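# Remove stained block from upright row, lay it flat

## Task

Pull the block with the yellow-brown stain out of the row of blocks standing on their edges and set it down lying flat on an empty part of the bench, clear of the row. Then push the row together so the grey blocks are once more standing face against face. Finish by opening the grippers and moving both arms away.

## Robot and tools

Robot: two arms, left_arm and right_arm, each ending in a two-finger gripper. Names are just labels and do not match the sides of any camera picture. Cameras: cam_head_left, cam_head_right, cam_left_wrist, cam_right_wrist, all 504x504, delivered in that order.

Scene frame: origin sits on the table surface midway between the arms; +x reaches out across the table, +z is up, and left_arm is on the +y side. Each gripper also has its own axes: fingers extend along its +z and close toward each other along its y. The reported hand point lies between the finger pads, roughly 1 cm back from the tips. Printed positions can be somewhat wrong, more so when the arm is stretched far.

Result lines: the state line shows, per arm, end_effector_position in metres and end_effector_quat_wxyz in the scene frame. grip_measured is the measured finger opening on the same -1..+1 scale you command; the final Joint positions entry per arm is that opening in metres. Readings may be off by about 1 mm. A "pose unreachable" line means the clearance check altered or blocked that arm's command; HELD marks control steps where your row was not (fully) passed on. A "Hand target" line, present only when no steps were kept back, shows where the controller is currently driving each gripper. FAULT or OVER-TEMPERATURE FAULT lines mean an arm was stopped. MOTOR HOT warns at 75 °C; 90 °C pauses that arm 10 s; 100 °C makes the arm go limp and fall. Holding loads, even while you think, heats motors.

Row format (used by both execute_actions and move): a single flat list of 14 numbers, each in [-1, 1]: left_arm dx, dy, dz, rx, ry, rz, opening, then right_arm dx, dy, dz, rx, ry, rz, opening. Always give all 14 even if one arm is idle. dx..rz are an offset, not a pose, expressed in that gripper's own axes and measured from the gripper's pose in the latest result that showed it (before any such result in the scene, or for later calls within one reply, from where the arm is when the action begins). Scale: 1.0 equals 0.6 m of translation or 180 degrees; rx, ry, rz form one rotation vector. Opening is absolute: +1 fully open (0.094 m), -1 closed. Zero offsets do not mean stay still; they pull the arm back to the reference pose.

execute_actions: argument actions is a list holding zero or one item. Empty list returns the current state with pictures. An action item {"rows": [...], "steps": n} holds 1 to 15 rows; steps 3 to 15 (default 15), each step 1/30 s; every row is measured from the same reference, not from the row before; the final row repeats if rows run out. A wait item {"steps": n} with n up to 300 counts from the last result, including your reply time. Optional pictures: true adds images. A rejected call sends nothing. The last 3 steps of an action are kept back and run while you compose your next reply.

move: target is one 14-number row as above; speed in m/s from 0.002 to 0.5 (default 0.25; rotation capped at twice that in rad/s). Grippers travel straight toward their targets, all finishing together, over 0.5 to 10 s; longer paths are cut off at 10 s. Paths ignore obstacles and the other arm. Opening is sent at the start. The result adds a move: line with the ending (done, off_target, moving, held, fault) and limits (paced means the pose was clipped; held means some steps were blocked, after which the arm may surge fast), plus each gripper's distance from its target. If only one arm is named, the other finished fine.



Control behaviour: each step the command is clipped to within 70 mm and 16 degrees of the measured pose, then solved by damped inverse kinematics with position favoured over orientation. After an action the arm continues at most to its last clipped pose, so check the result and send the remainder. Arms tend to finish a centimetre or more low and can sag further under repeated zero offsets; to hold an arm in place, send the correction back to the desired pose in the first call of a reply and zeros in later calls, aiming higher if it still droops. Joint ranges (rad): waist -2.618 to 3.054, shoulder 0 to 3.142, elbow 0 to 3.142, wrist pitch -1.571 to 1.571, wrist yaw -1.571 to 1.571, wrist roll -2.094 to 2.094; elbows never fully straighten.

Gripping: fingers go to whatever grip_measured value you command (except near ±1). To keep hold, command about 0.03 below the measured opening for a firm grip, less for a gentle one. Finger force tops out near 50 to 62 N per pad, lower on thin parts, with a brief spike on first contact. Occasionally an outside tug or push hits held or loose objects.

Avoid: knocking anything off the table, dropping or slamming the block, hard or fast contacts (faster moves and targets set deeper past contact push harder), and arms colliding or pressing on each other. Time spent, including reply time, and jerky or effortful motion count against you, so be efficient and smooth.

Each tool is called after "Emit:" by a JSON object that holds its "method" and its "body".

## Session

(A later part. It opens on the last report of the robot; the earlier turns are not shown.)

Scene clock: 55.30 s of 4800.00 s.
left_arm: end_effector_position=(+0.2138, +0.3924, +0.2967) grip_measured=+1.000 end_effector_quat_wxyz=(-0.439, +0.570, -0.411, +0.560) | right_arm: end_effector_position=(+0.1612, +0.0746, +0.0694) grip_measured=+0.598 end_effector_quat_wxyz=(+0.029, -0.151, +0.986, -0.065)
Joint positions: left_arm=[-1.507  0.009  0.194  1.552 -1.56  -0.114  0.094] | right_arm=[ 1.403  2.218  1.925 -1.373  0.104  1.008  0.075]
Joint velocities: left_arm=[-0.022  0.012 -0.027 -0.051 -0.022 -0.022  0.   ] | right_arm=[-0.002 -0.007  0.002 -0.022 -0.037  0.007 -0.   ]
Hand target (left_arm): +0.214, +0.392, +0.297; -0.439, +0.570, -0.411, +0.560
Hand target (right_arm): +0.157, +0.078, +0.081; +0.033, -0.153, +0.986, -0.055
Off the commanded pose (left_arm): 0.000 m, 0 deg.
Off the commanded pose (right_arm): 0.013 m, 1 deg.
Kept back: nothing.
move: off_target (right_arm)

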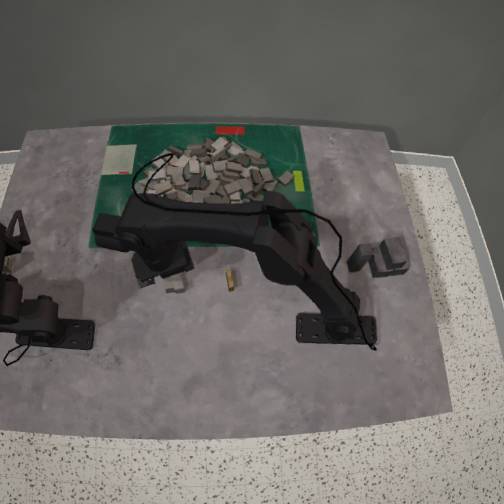

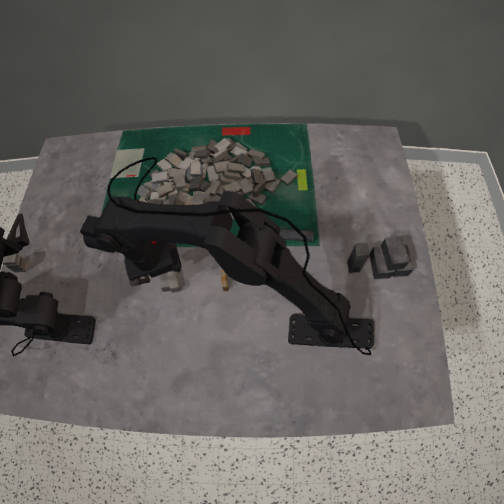

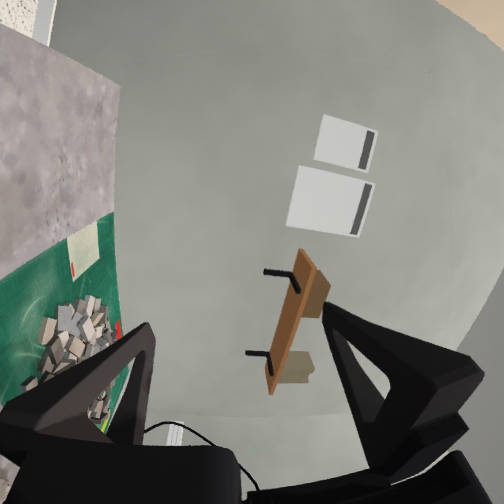

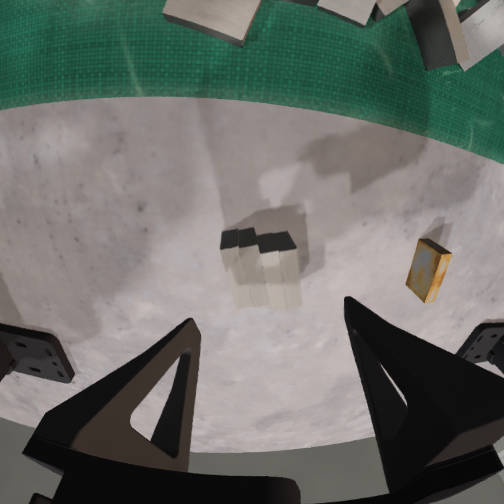

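Emit:
{"method": "move", "body": {"target": [0,0,0,0,0,0,1,0.052,-0.175,0,0,0,0,-1]}}

Emit:
{"method": "move", "body": {"target": [0,0,0,0,0,0,1,0,0,0.045,0,0,0,-1]}}

Emit:
{"method": "move", "body": {"target": [0,0,0,0,0,0,1,0,-0.09,-0.005,0,0,0,-1], "speed": 0.03}}

Scene clock: 56.63 s of 4800.00 s.
left_arm: end_effector_position=(+0.2138, +0.3924, +0.2967) grip_measured=+1.000 end_effector_quat_wxyz=(-0.439, +0.570, -0.411, +0.560) | right_arm: end_effector_position=(+0.1615, -0.0324, +0.0813) grip_measured=-0.986 end_effector_quat_wxyz=(+0.022, -0.150, +0.986, -0.068)
Joint positions: left_arm=[-1.507  0.009  0.194  1.552 -1.56  -0.114  0.094] | right_arm=[ 1.311  1.815  1.387 -1.241  0.104  0.919  0.001]
Joint velocities: left_arm=[ 0.007 -0.007 -0.017  0.022  0.007  0.007  0.   ] | right_arm=[-0.017 -0.017  0.007 -0.007 -0.051  0.037 -0.   ]
Hand target (left_arm): +0.214, +0.392, +0.297; -0.439, +0.570, -0.411, +0.560
Hand target (right_arm): +0.164, -0.035, +0.081; +0.028, -0.151, +0.986, -0.066
Off the commanded pose (left_arm): 0.000 m, 0 deg.
Off the commanded pose (right_arm): 0.002 m, 1 deg.
Kept back: nothing.
move: done

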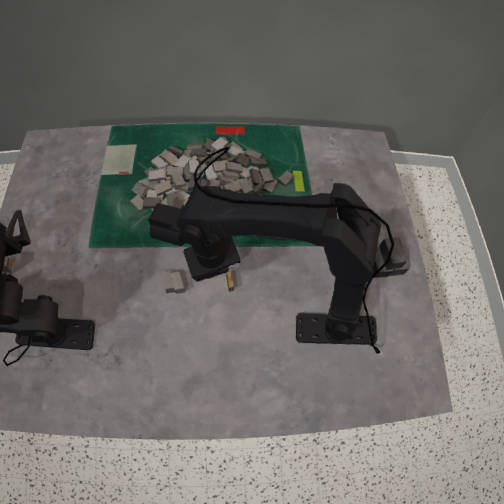

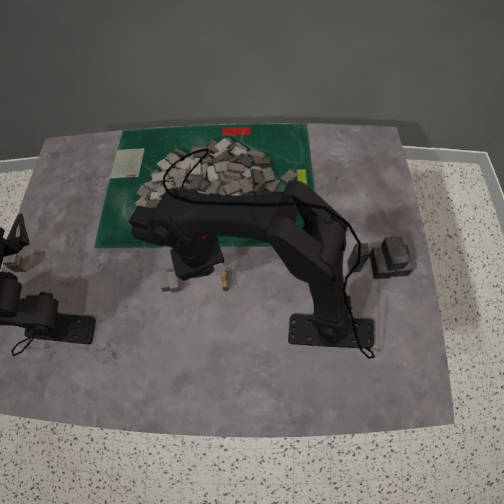

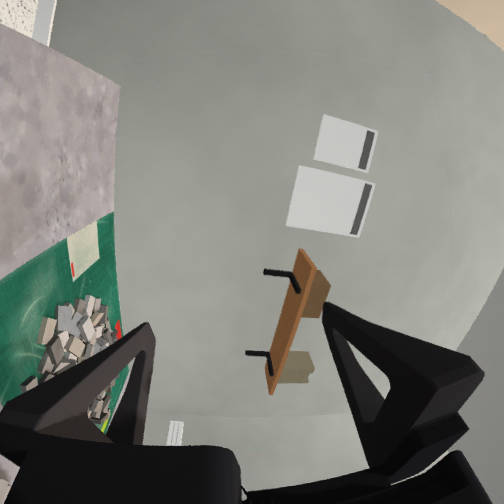

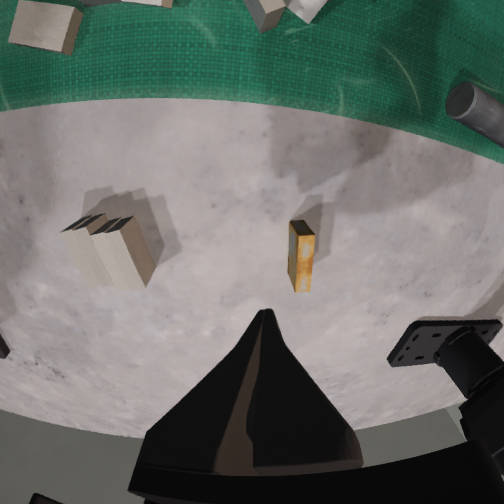

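Scene clock: 57.53 s of 4800.00 s.
left_arm: end_effector_position=(+0.2138, +0.3924, +0.2967) grip_measured=+1.000 end_effector_quat_wxyz=(-0.439, +0.570, -0.411, +0.560) | right_arm: end_effector_position=(+0.1614, -0.0325, +0.0626) grip_measured=-0.986 end_effector_quat_wxyz=(+0.026, -0.149, +0.987, -0.061)
Joint positions: left_arm=[-1.507  0.009  0.194  1.552 -1.56  -0.114  0.094] | right_arm=[ 1.311  1.815  1.312 -1.15   0.104  0.919  0.001]
Joint velocities: left_arm=[ 0.007  0.022 -0.017 -0.051  0.022  0.007  0.   ] | right_arm=[-0.012 -0.012 -0.002 -0.007 -0.051  0.066  0.   ]
Hand target (left_arm): +0.214, +0.392, +0.297; -0.439, +0.570, -0.411, +0.560
Hand target (right_arm): +0.163, -0.036, +0.055; +0.021, -0.149, +0.986, -0.068
Off the commanded pose (left_arm): 0.000 m, 0 deg.
Off the commanded pose (right_arm): 0.009 m, 1 deg.
Kept back: nothing.
move: done

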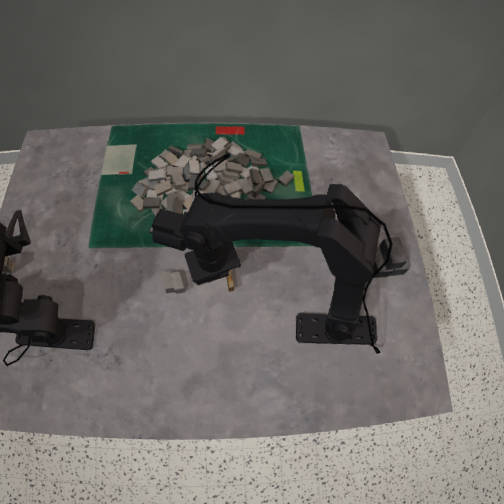

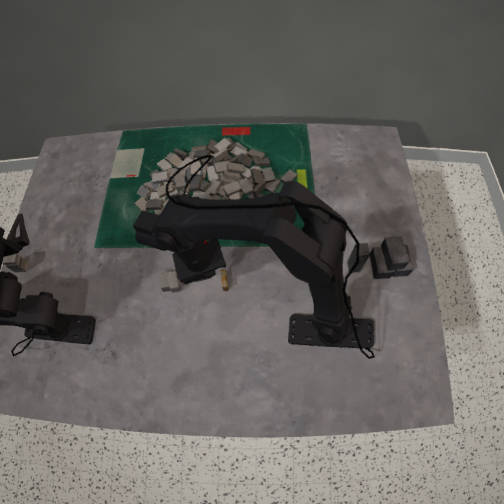

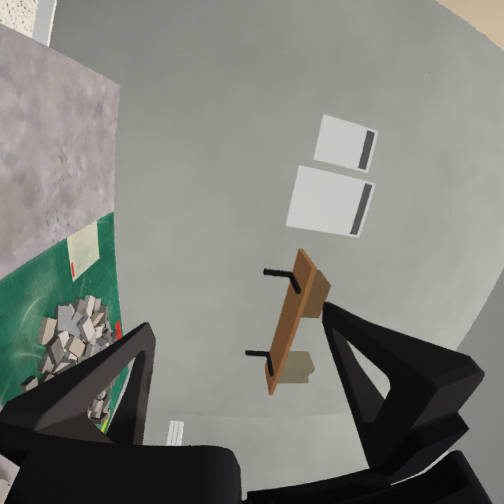

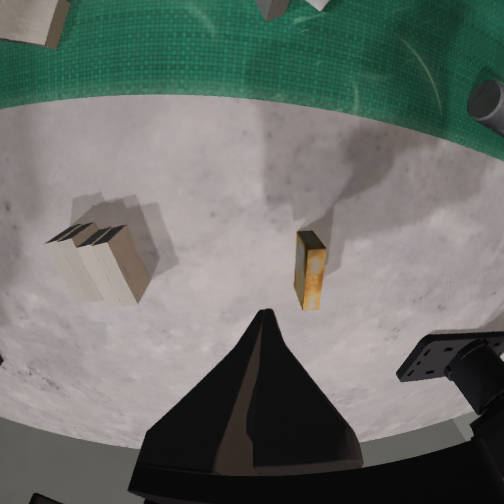

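Scene clock: 59.60 s of 4800.00 s.
left_arm: end_effector_position=(+0.2138, +0.3924, +0.2967) grip_measured=+1.000 end_effector_quat_wxyz=(-0.439, +0.570, -0.411, +0.560) | right_arm: end_effector_position=(+0.1764, -0.0774, +0.0700) grip_measured=-0.986 end_effector_quat_wxyz=(+0.021, -0.149, +0.987, -0.061)
Joint positions: left_arm=[-1.507  0.009  0.194  1.552 -1.56  -0.114  0.094] | right_arm=[ 1.202  1.679  1.181 -1.149  0.104  0.81   0.001]
Joint velocities: left_arm=[-0.012 -0.007  0.007 -0.037 -0.051 -0.022  0.   ] | right_arm=[-0.017 -0.007 -0.012 -0.066  0.007 -0.037 -0.   ]
Hand target (left_arm): +0.214, +0.392, +0.297; -0.439, +0.570, -0.411, +0.560
Hand target (right_arm): +0.177, -0.083, +0.072; +0.025, -0.149, +0.987, -0.062
Off the commanded pose (left_arm): 0.000 m, 0 deg.
Off the commanded pose (right_arm): 0.006 m, 1 deg.
Kept back: nothing.
move: done

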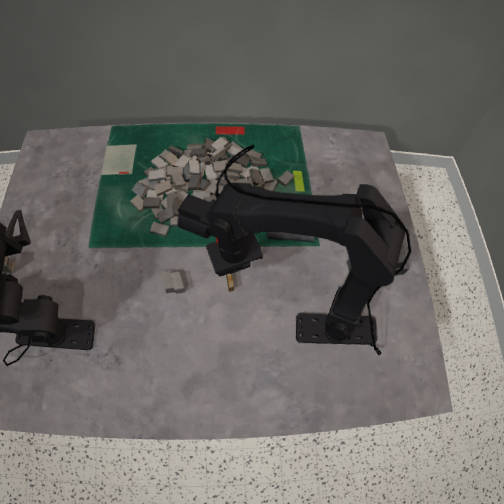

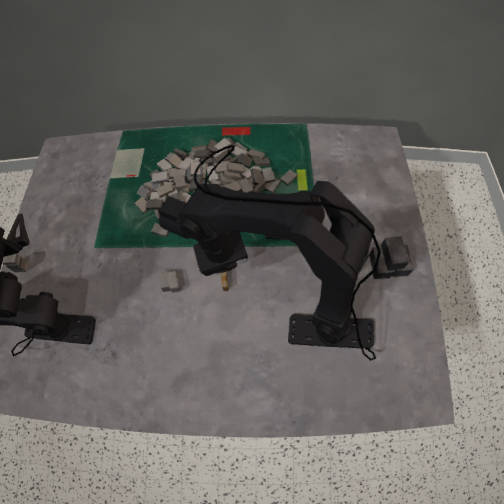

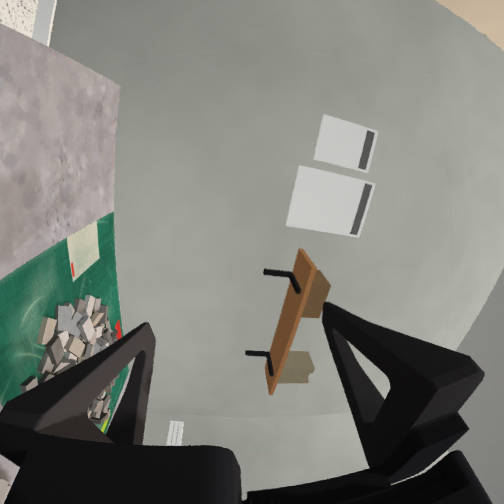

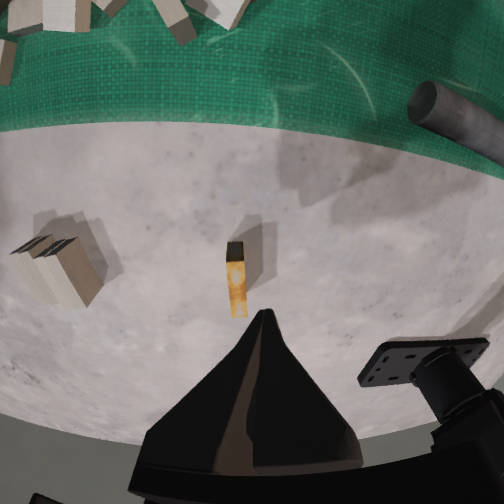

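Emit:
{"method": "move", "body": {"target": [0,0,0,0,0,0,1,0.008,0.07,0,0,0,0,-1]}}

Emit:
{"method": "move", "body": {"target": [0,0,0,0,0,0,1,0,0,0.07,0,0,0,-1], "speed": 0.1}}

Emit:
{"method": "move", "body": {"target": [0,0,0,0,0,0,1,0,-0.09,0,0,0,0,-1], "speed": 0.03}}

Scene clock: 60.67 s of 4800.00 s.
left_arm: end_effector_position=(+0.2138, +0.3924, +0.2967) grip_measured=+1.000 end_effector_quat_wxyz=(-0.439, +0.570, -0.411, +0.560) | right_arm: end_effector_position=(+0.1583, -0.0448, +0.0633) grip_measured=-0.986 end_effector_quat_wxyz=(+0.019, -0.152, +0.986, -0.062)
Joint positions: left_arm=[-1.507  0.009  0.194  1.552 -1.56  -0.114  0.094] | right_arm=[ 1.301  1.775  1.265 -1.15   0.095  0.904  0.001]
Joint velocities: left_arm=[-0.007 -0.007  0.007 -0.007 -0.007 -0.095  0.   ] | right_arm=[-0.012 -0.007  0.012  0.007 -0.007 -0.022 -0.001]
Hand target (left_arm): +0.214, +0.392, +0.297; -0.439, +0.570, -0.411, +0.560
Hand target (right_arm): +0.159, -0.039, +0.065; +0.022, -0.149, +0.987, -0.060
Off the commanded pose (left_arm): 0.000 m, 0 deg.
Off the commanded pose (right_arm): 0.006 m, 0 deg.
Kept back: nothing.
move: done

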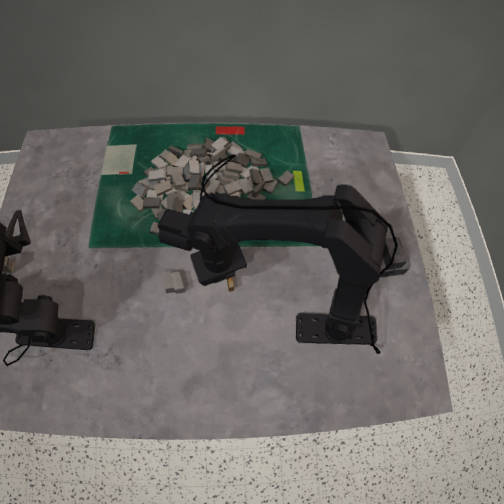

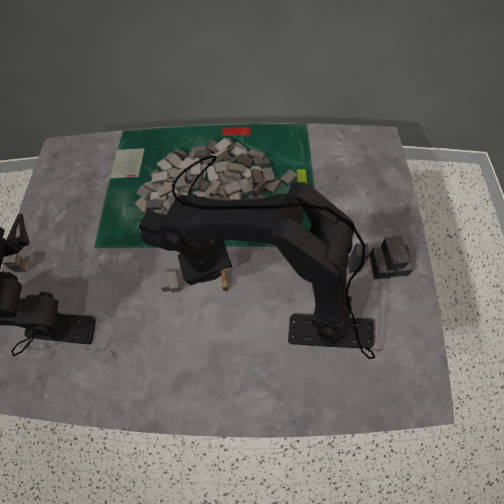

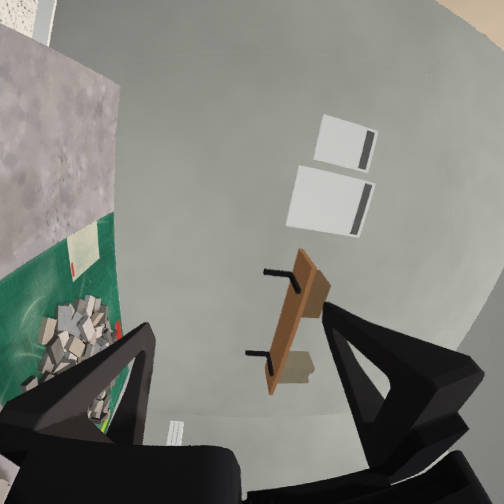

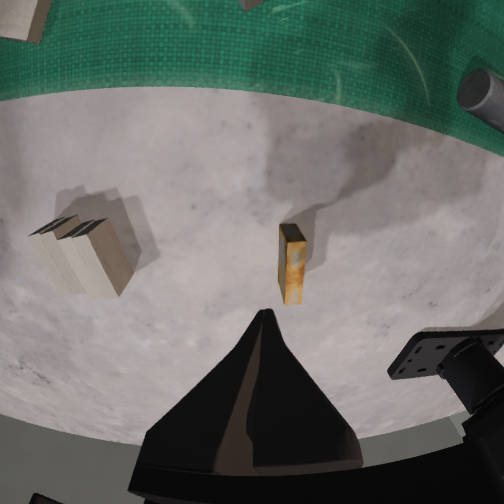

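Scene clock: 61.67 s of 4800.00 s.
left_arm: end_effector_position=(+0.2138, +0.3924, +0.2967) grip_measured=+1.000 end_effector_quat_wxyz=(-0.439, +0.570, -0.411, +0.560) | right_arm: end_effector_position=(+0.1580, -0.0456, +0.0283) grip_measured=-0.986 end_effector_quat_wxyz=(+0.023, -0.154, +0.986, -0.056)
Joint positions: left_arm=[-1.507  0.009  0.194  1.552 -1.56  -0.114  0.094] | right_arm=[ 1.301  1.804  1.155 -0.998  0.095  0.9    0.001]
Joint velocities: left_arm=[-0.002  0.012  0.002  0.022  0.037 -0.037  0.   ] | right_arm=[-0.017 -0.002 -0.022 -0.007  0.007  0.095 -0.   ]
Hand target (left_arm): +0.214, +0.392, +0.297; -0.439, +0.570, -0.411, +0.560
Hand target (right_arm): +0.160, -0.050, +0.022; +0.019, -0.152, +0.986, -0.062
Off the commanded pose (left_arm): 0.000 m, 0 deg.
Off the commanded pose (right_arm): 0.008 m, 1 deg.
Kept back: nothing.
move: done

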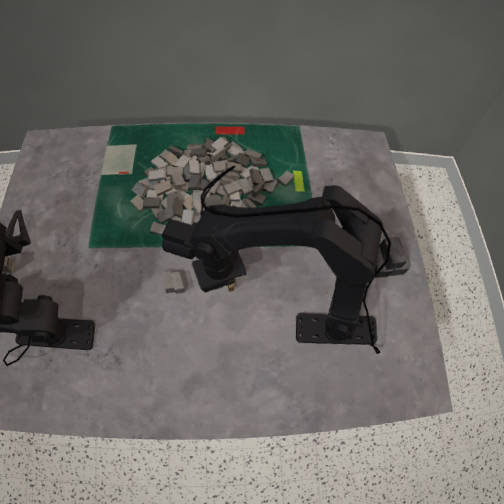

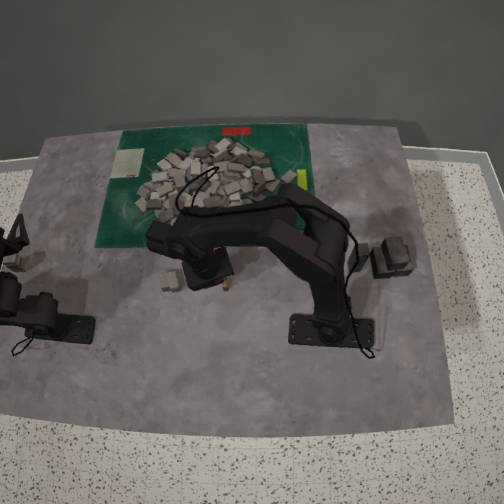

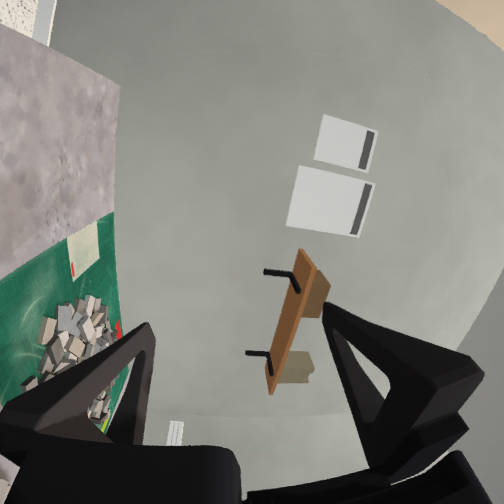

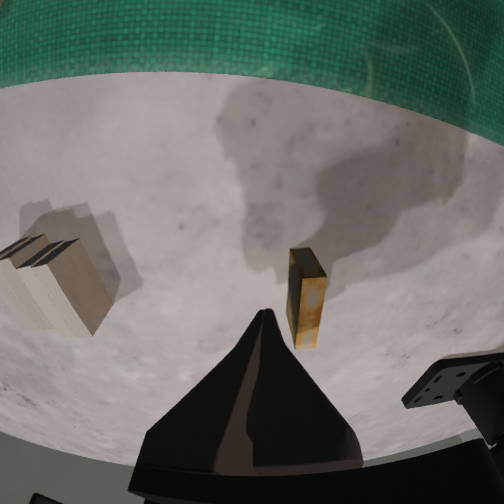

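Scene clock: 63.73 s of 4800.00 s.
left_arm: end_effector_position=(+0.2138, +0.3924, +0.2967) grip_measured=+1.000 end_effector_quat_wxyz=(-0.439, +0.570, -0.411, +0.560) | right_arm: end_effector_position=(+0.1724, -0.0932, +0.0326) grip_measured=-0.986 end_effector_quat_wxyz=(+0.014, -0.153, +0.986, -0.060)
Joint positions: left_arm=[-1.507  0.009  0.194  1.552 -1.56  -0.114  0.094] | right_arm=[ 1.182  1.674  1.018 -0.995  0.095  0.782  0.001]
Joint velocities: left_arm=[ 0.007 -0.007 -0.017 -0.007 -0.11  -0.007  0.   ] | right_arm=[ 0.007 -0.002 -0.007 -0.037 -0.022  0.007 -0.001]
Hand target (left_arm): +0.214, +0.392, +0.297; -0.439, +0.570, -0.411, +0.560
Hand target (right_arm): +0.175, -0.097, +0.034; +0.021, -0.153, +0.986, -0.057
Off the commanded pose (left_arm): 0.000 m, 0 deg.
Off the commanded pose (right_arm): 0.004 m, 1 deg.
Kept back: nothing.
move: done

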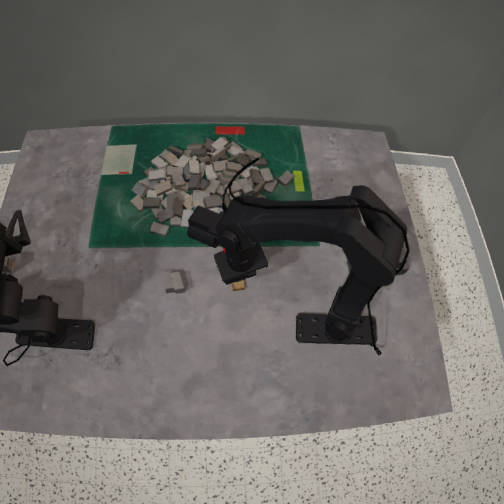

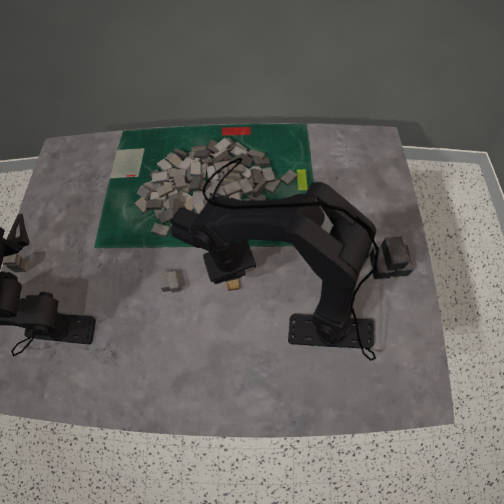

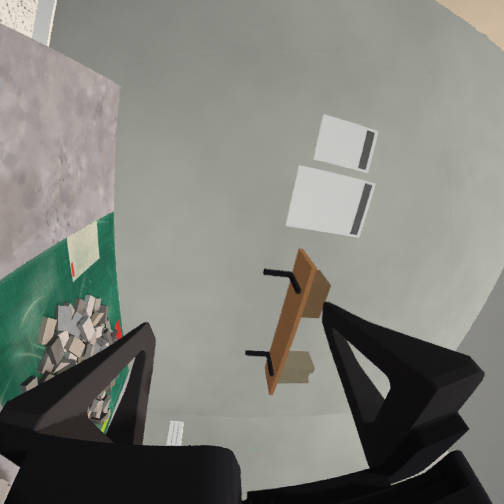

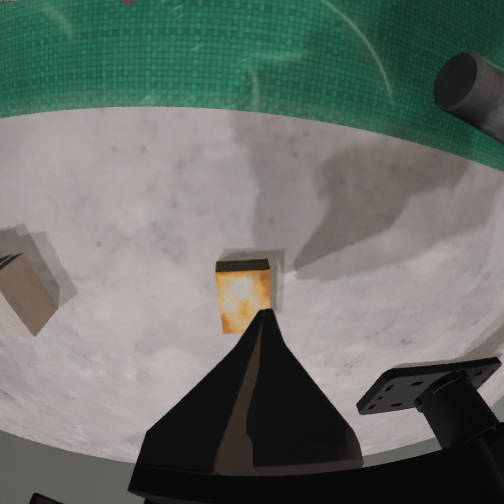

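Flat. Retreat.

Emit:
{"method": "move", "body": {"target": [0,0,0,0,0,0,1,0,-0.1,-0.25,0,0,0,1]}}

Emit:
{"method": "finished_scene", "body": {"scene": 1}}

Scene clock: 65.27 s of 4800.00 s.
left_arm: end_effector_position=(+0.2138, +0.3924, +0.2967) grip_measured=+1.000 end_effector_quat_wxyz=(-0.439, +0.570, -0.411, +0.560) | right_arm: end_effector_position=(+0.1845, -0.1301, +0.1790) grip_measured=+1.000 end_effector_quat_wxyz=(+0.020, -0.154, +0.987, -0.048)
Joint positions: left_arm=[-1.507  0.009  0.194  1.552 -1.56  -0.114  0.094] | right_arm=[ 1.062  1.484  1.422 -1.552  0.094  0.657  0.094]
Joint velocities: left_arm=[ 0.007 -0.032  0.002 -0.022  0.022  0.022  0.   ] | right_arm=[ 0.007 -0.017 -0.007 -0.007 -0.081 -0.007  0.   ]
Hand target (left_arm): +0.214, +0.392, +0.297; -0.439, +0.570, -0.411, +0.560
Hand target (right_arm): +0.186, -0.134, +0.187; +0.028, -0.154, +0.987, -0.045
Off the commanded pose (left_arm): 0.000 m, 0 deg.
Off the commanded pose (right_arm): 0.010 m, 2 deg.
joint sent to its limit (right arm) — the command would take joint 4 (wrist pitch) past its lower limit, so that joint was sent only as far as its limit.
Kept back: nothing.
move: done

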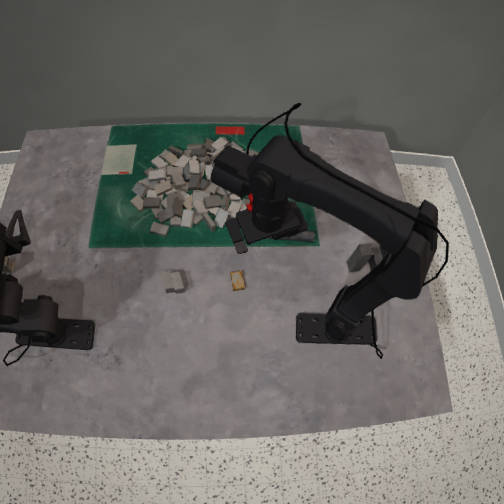

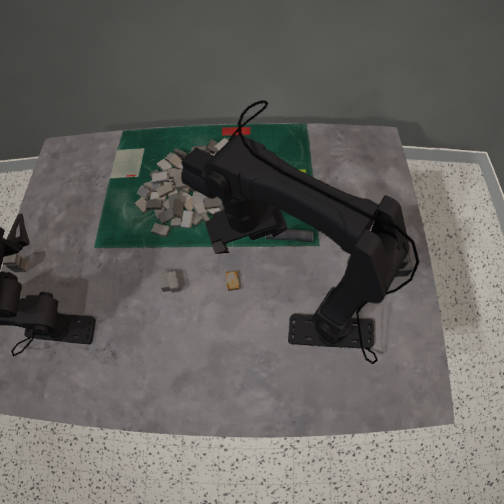

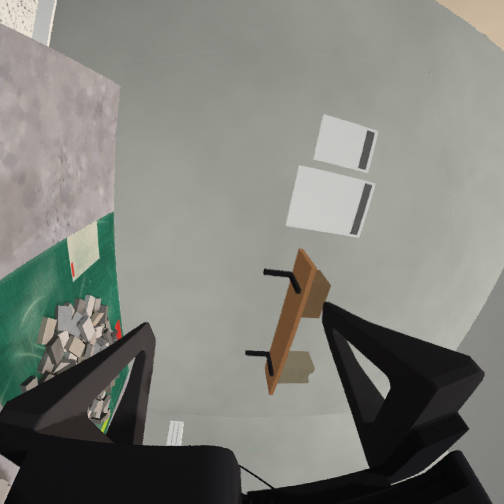

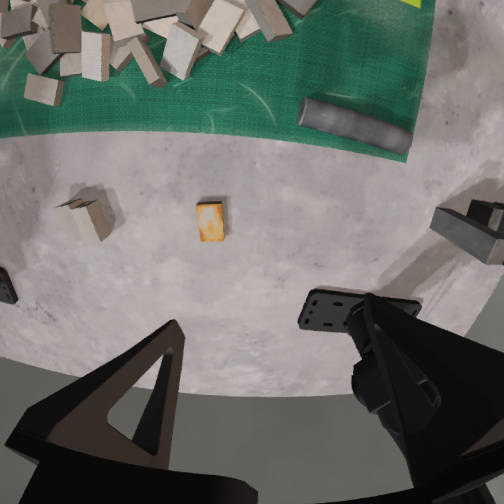

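The scene is finished: the task was done.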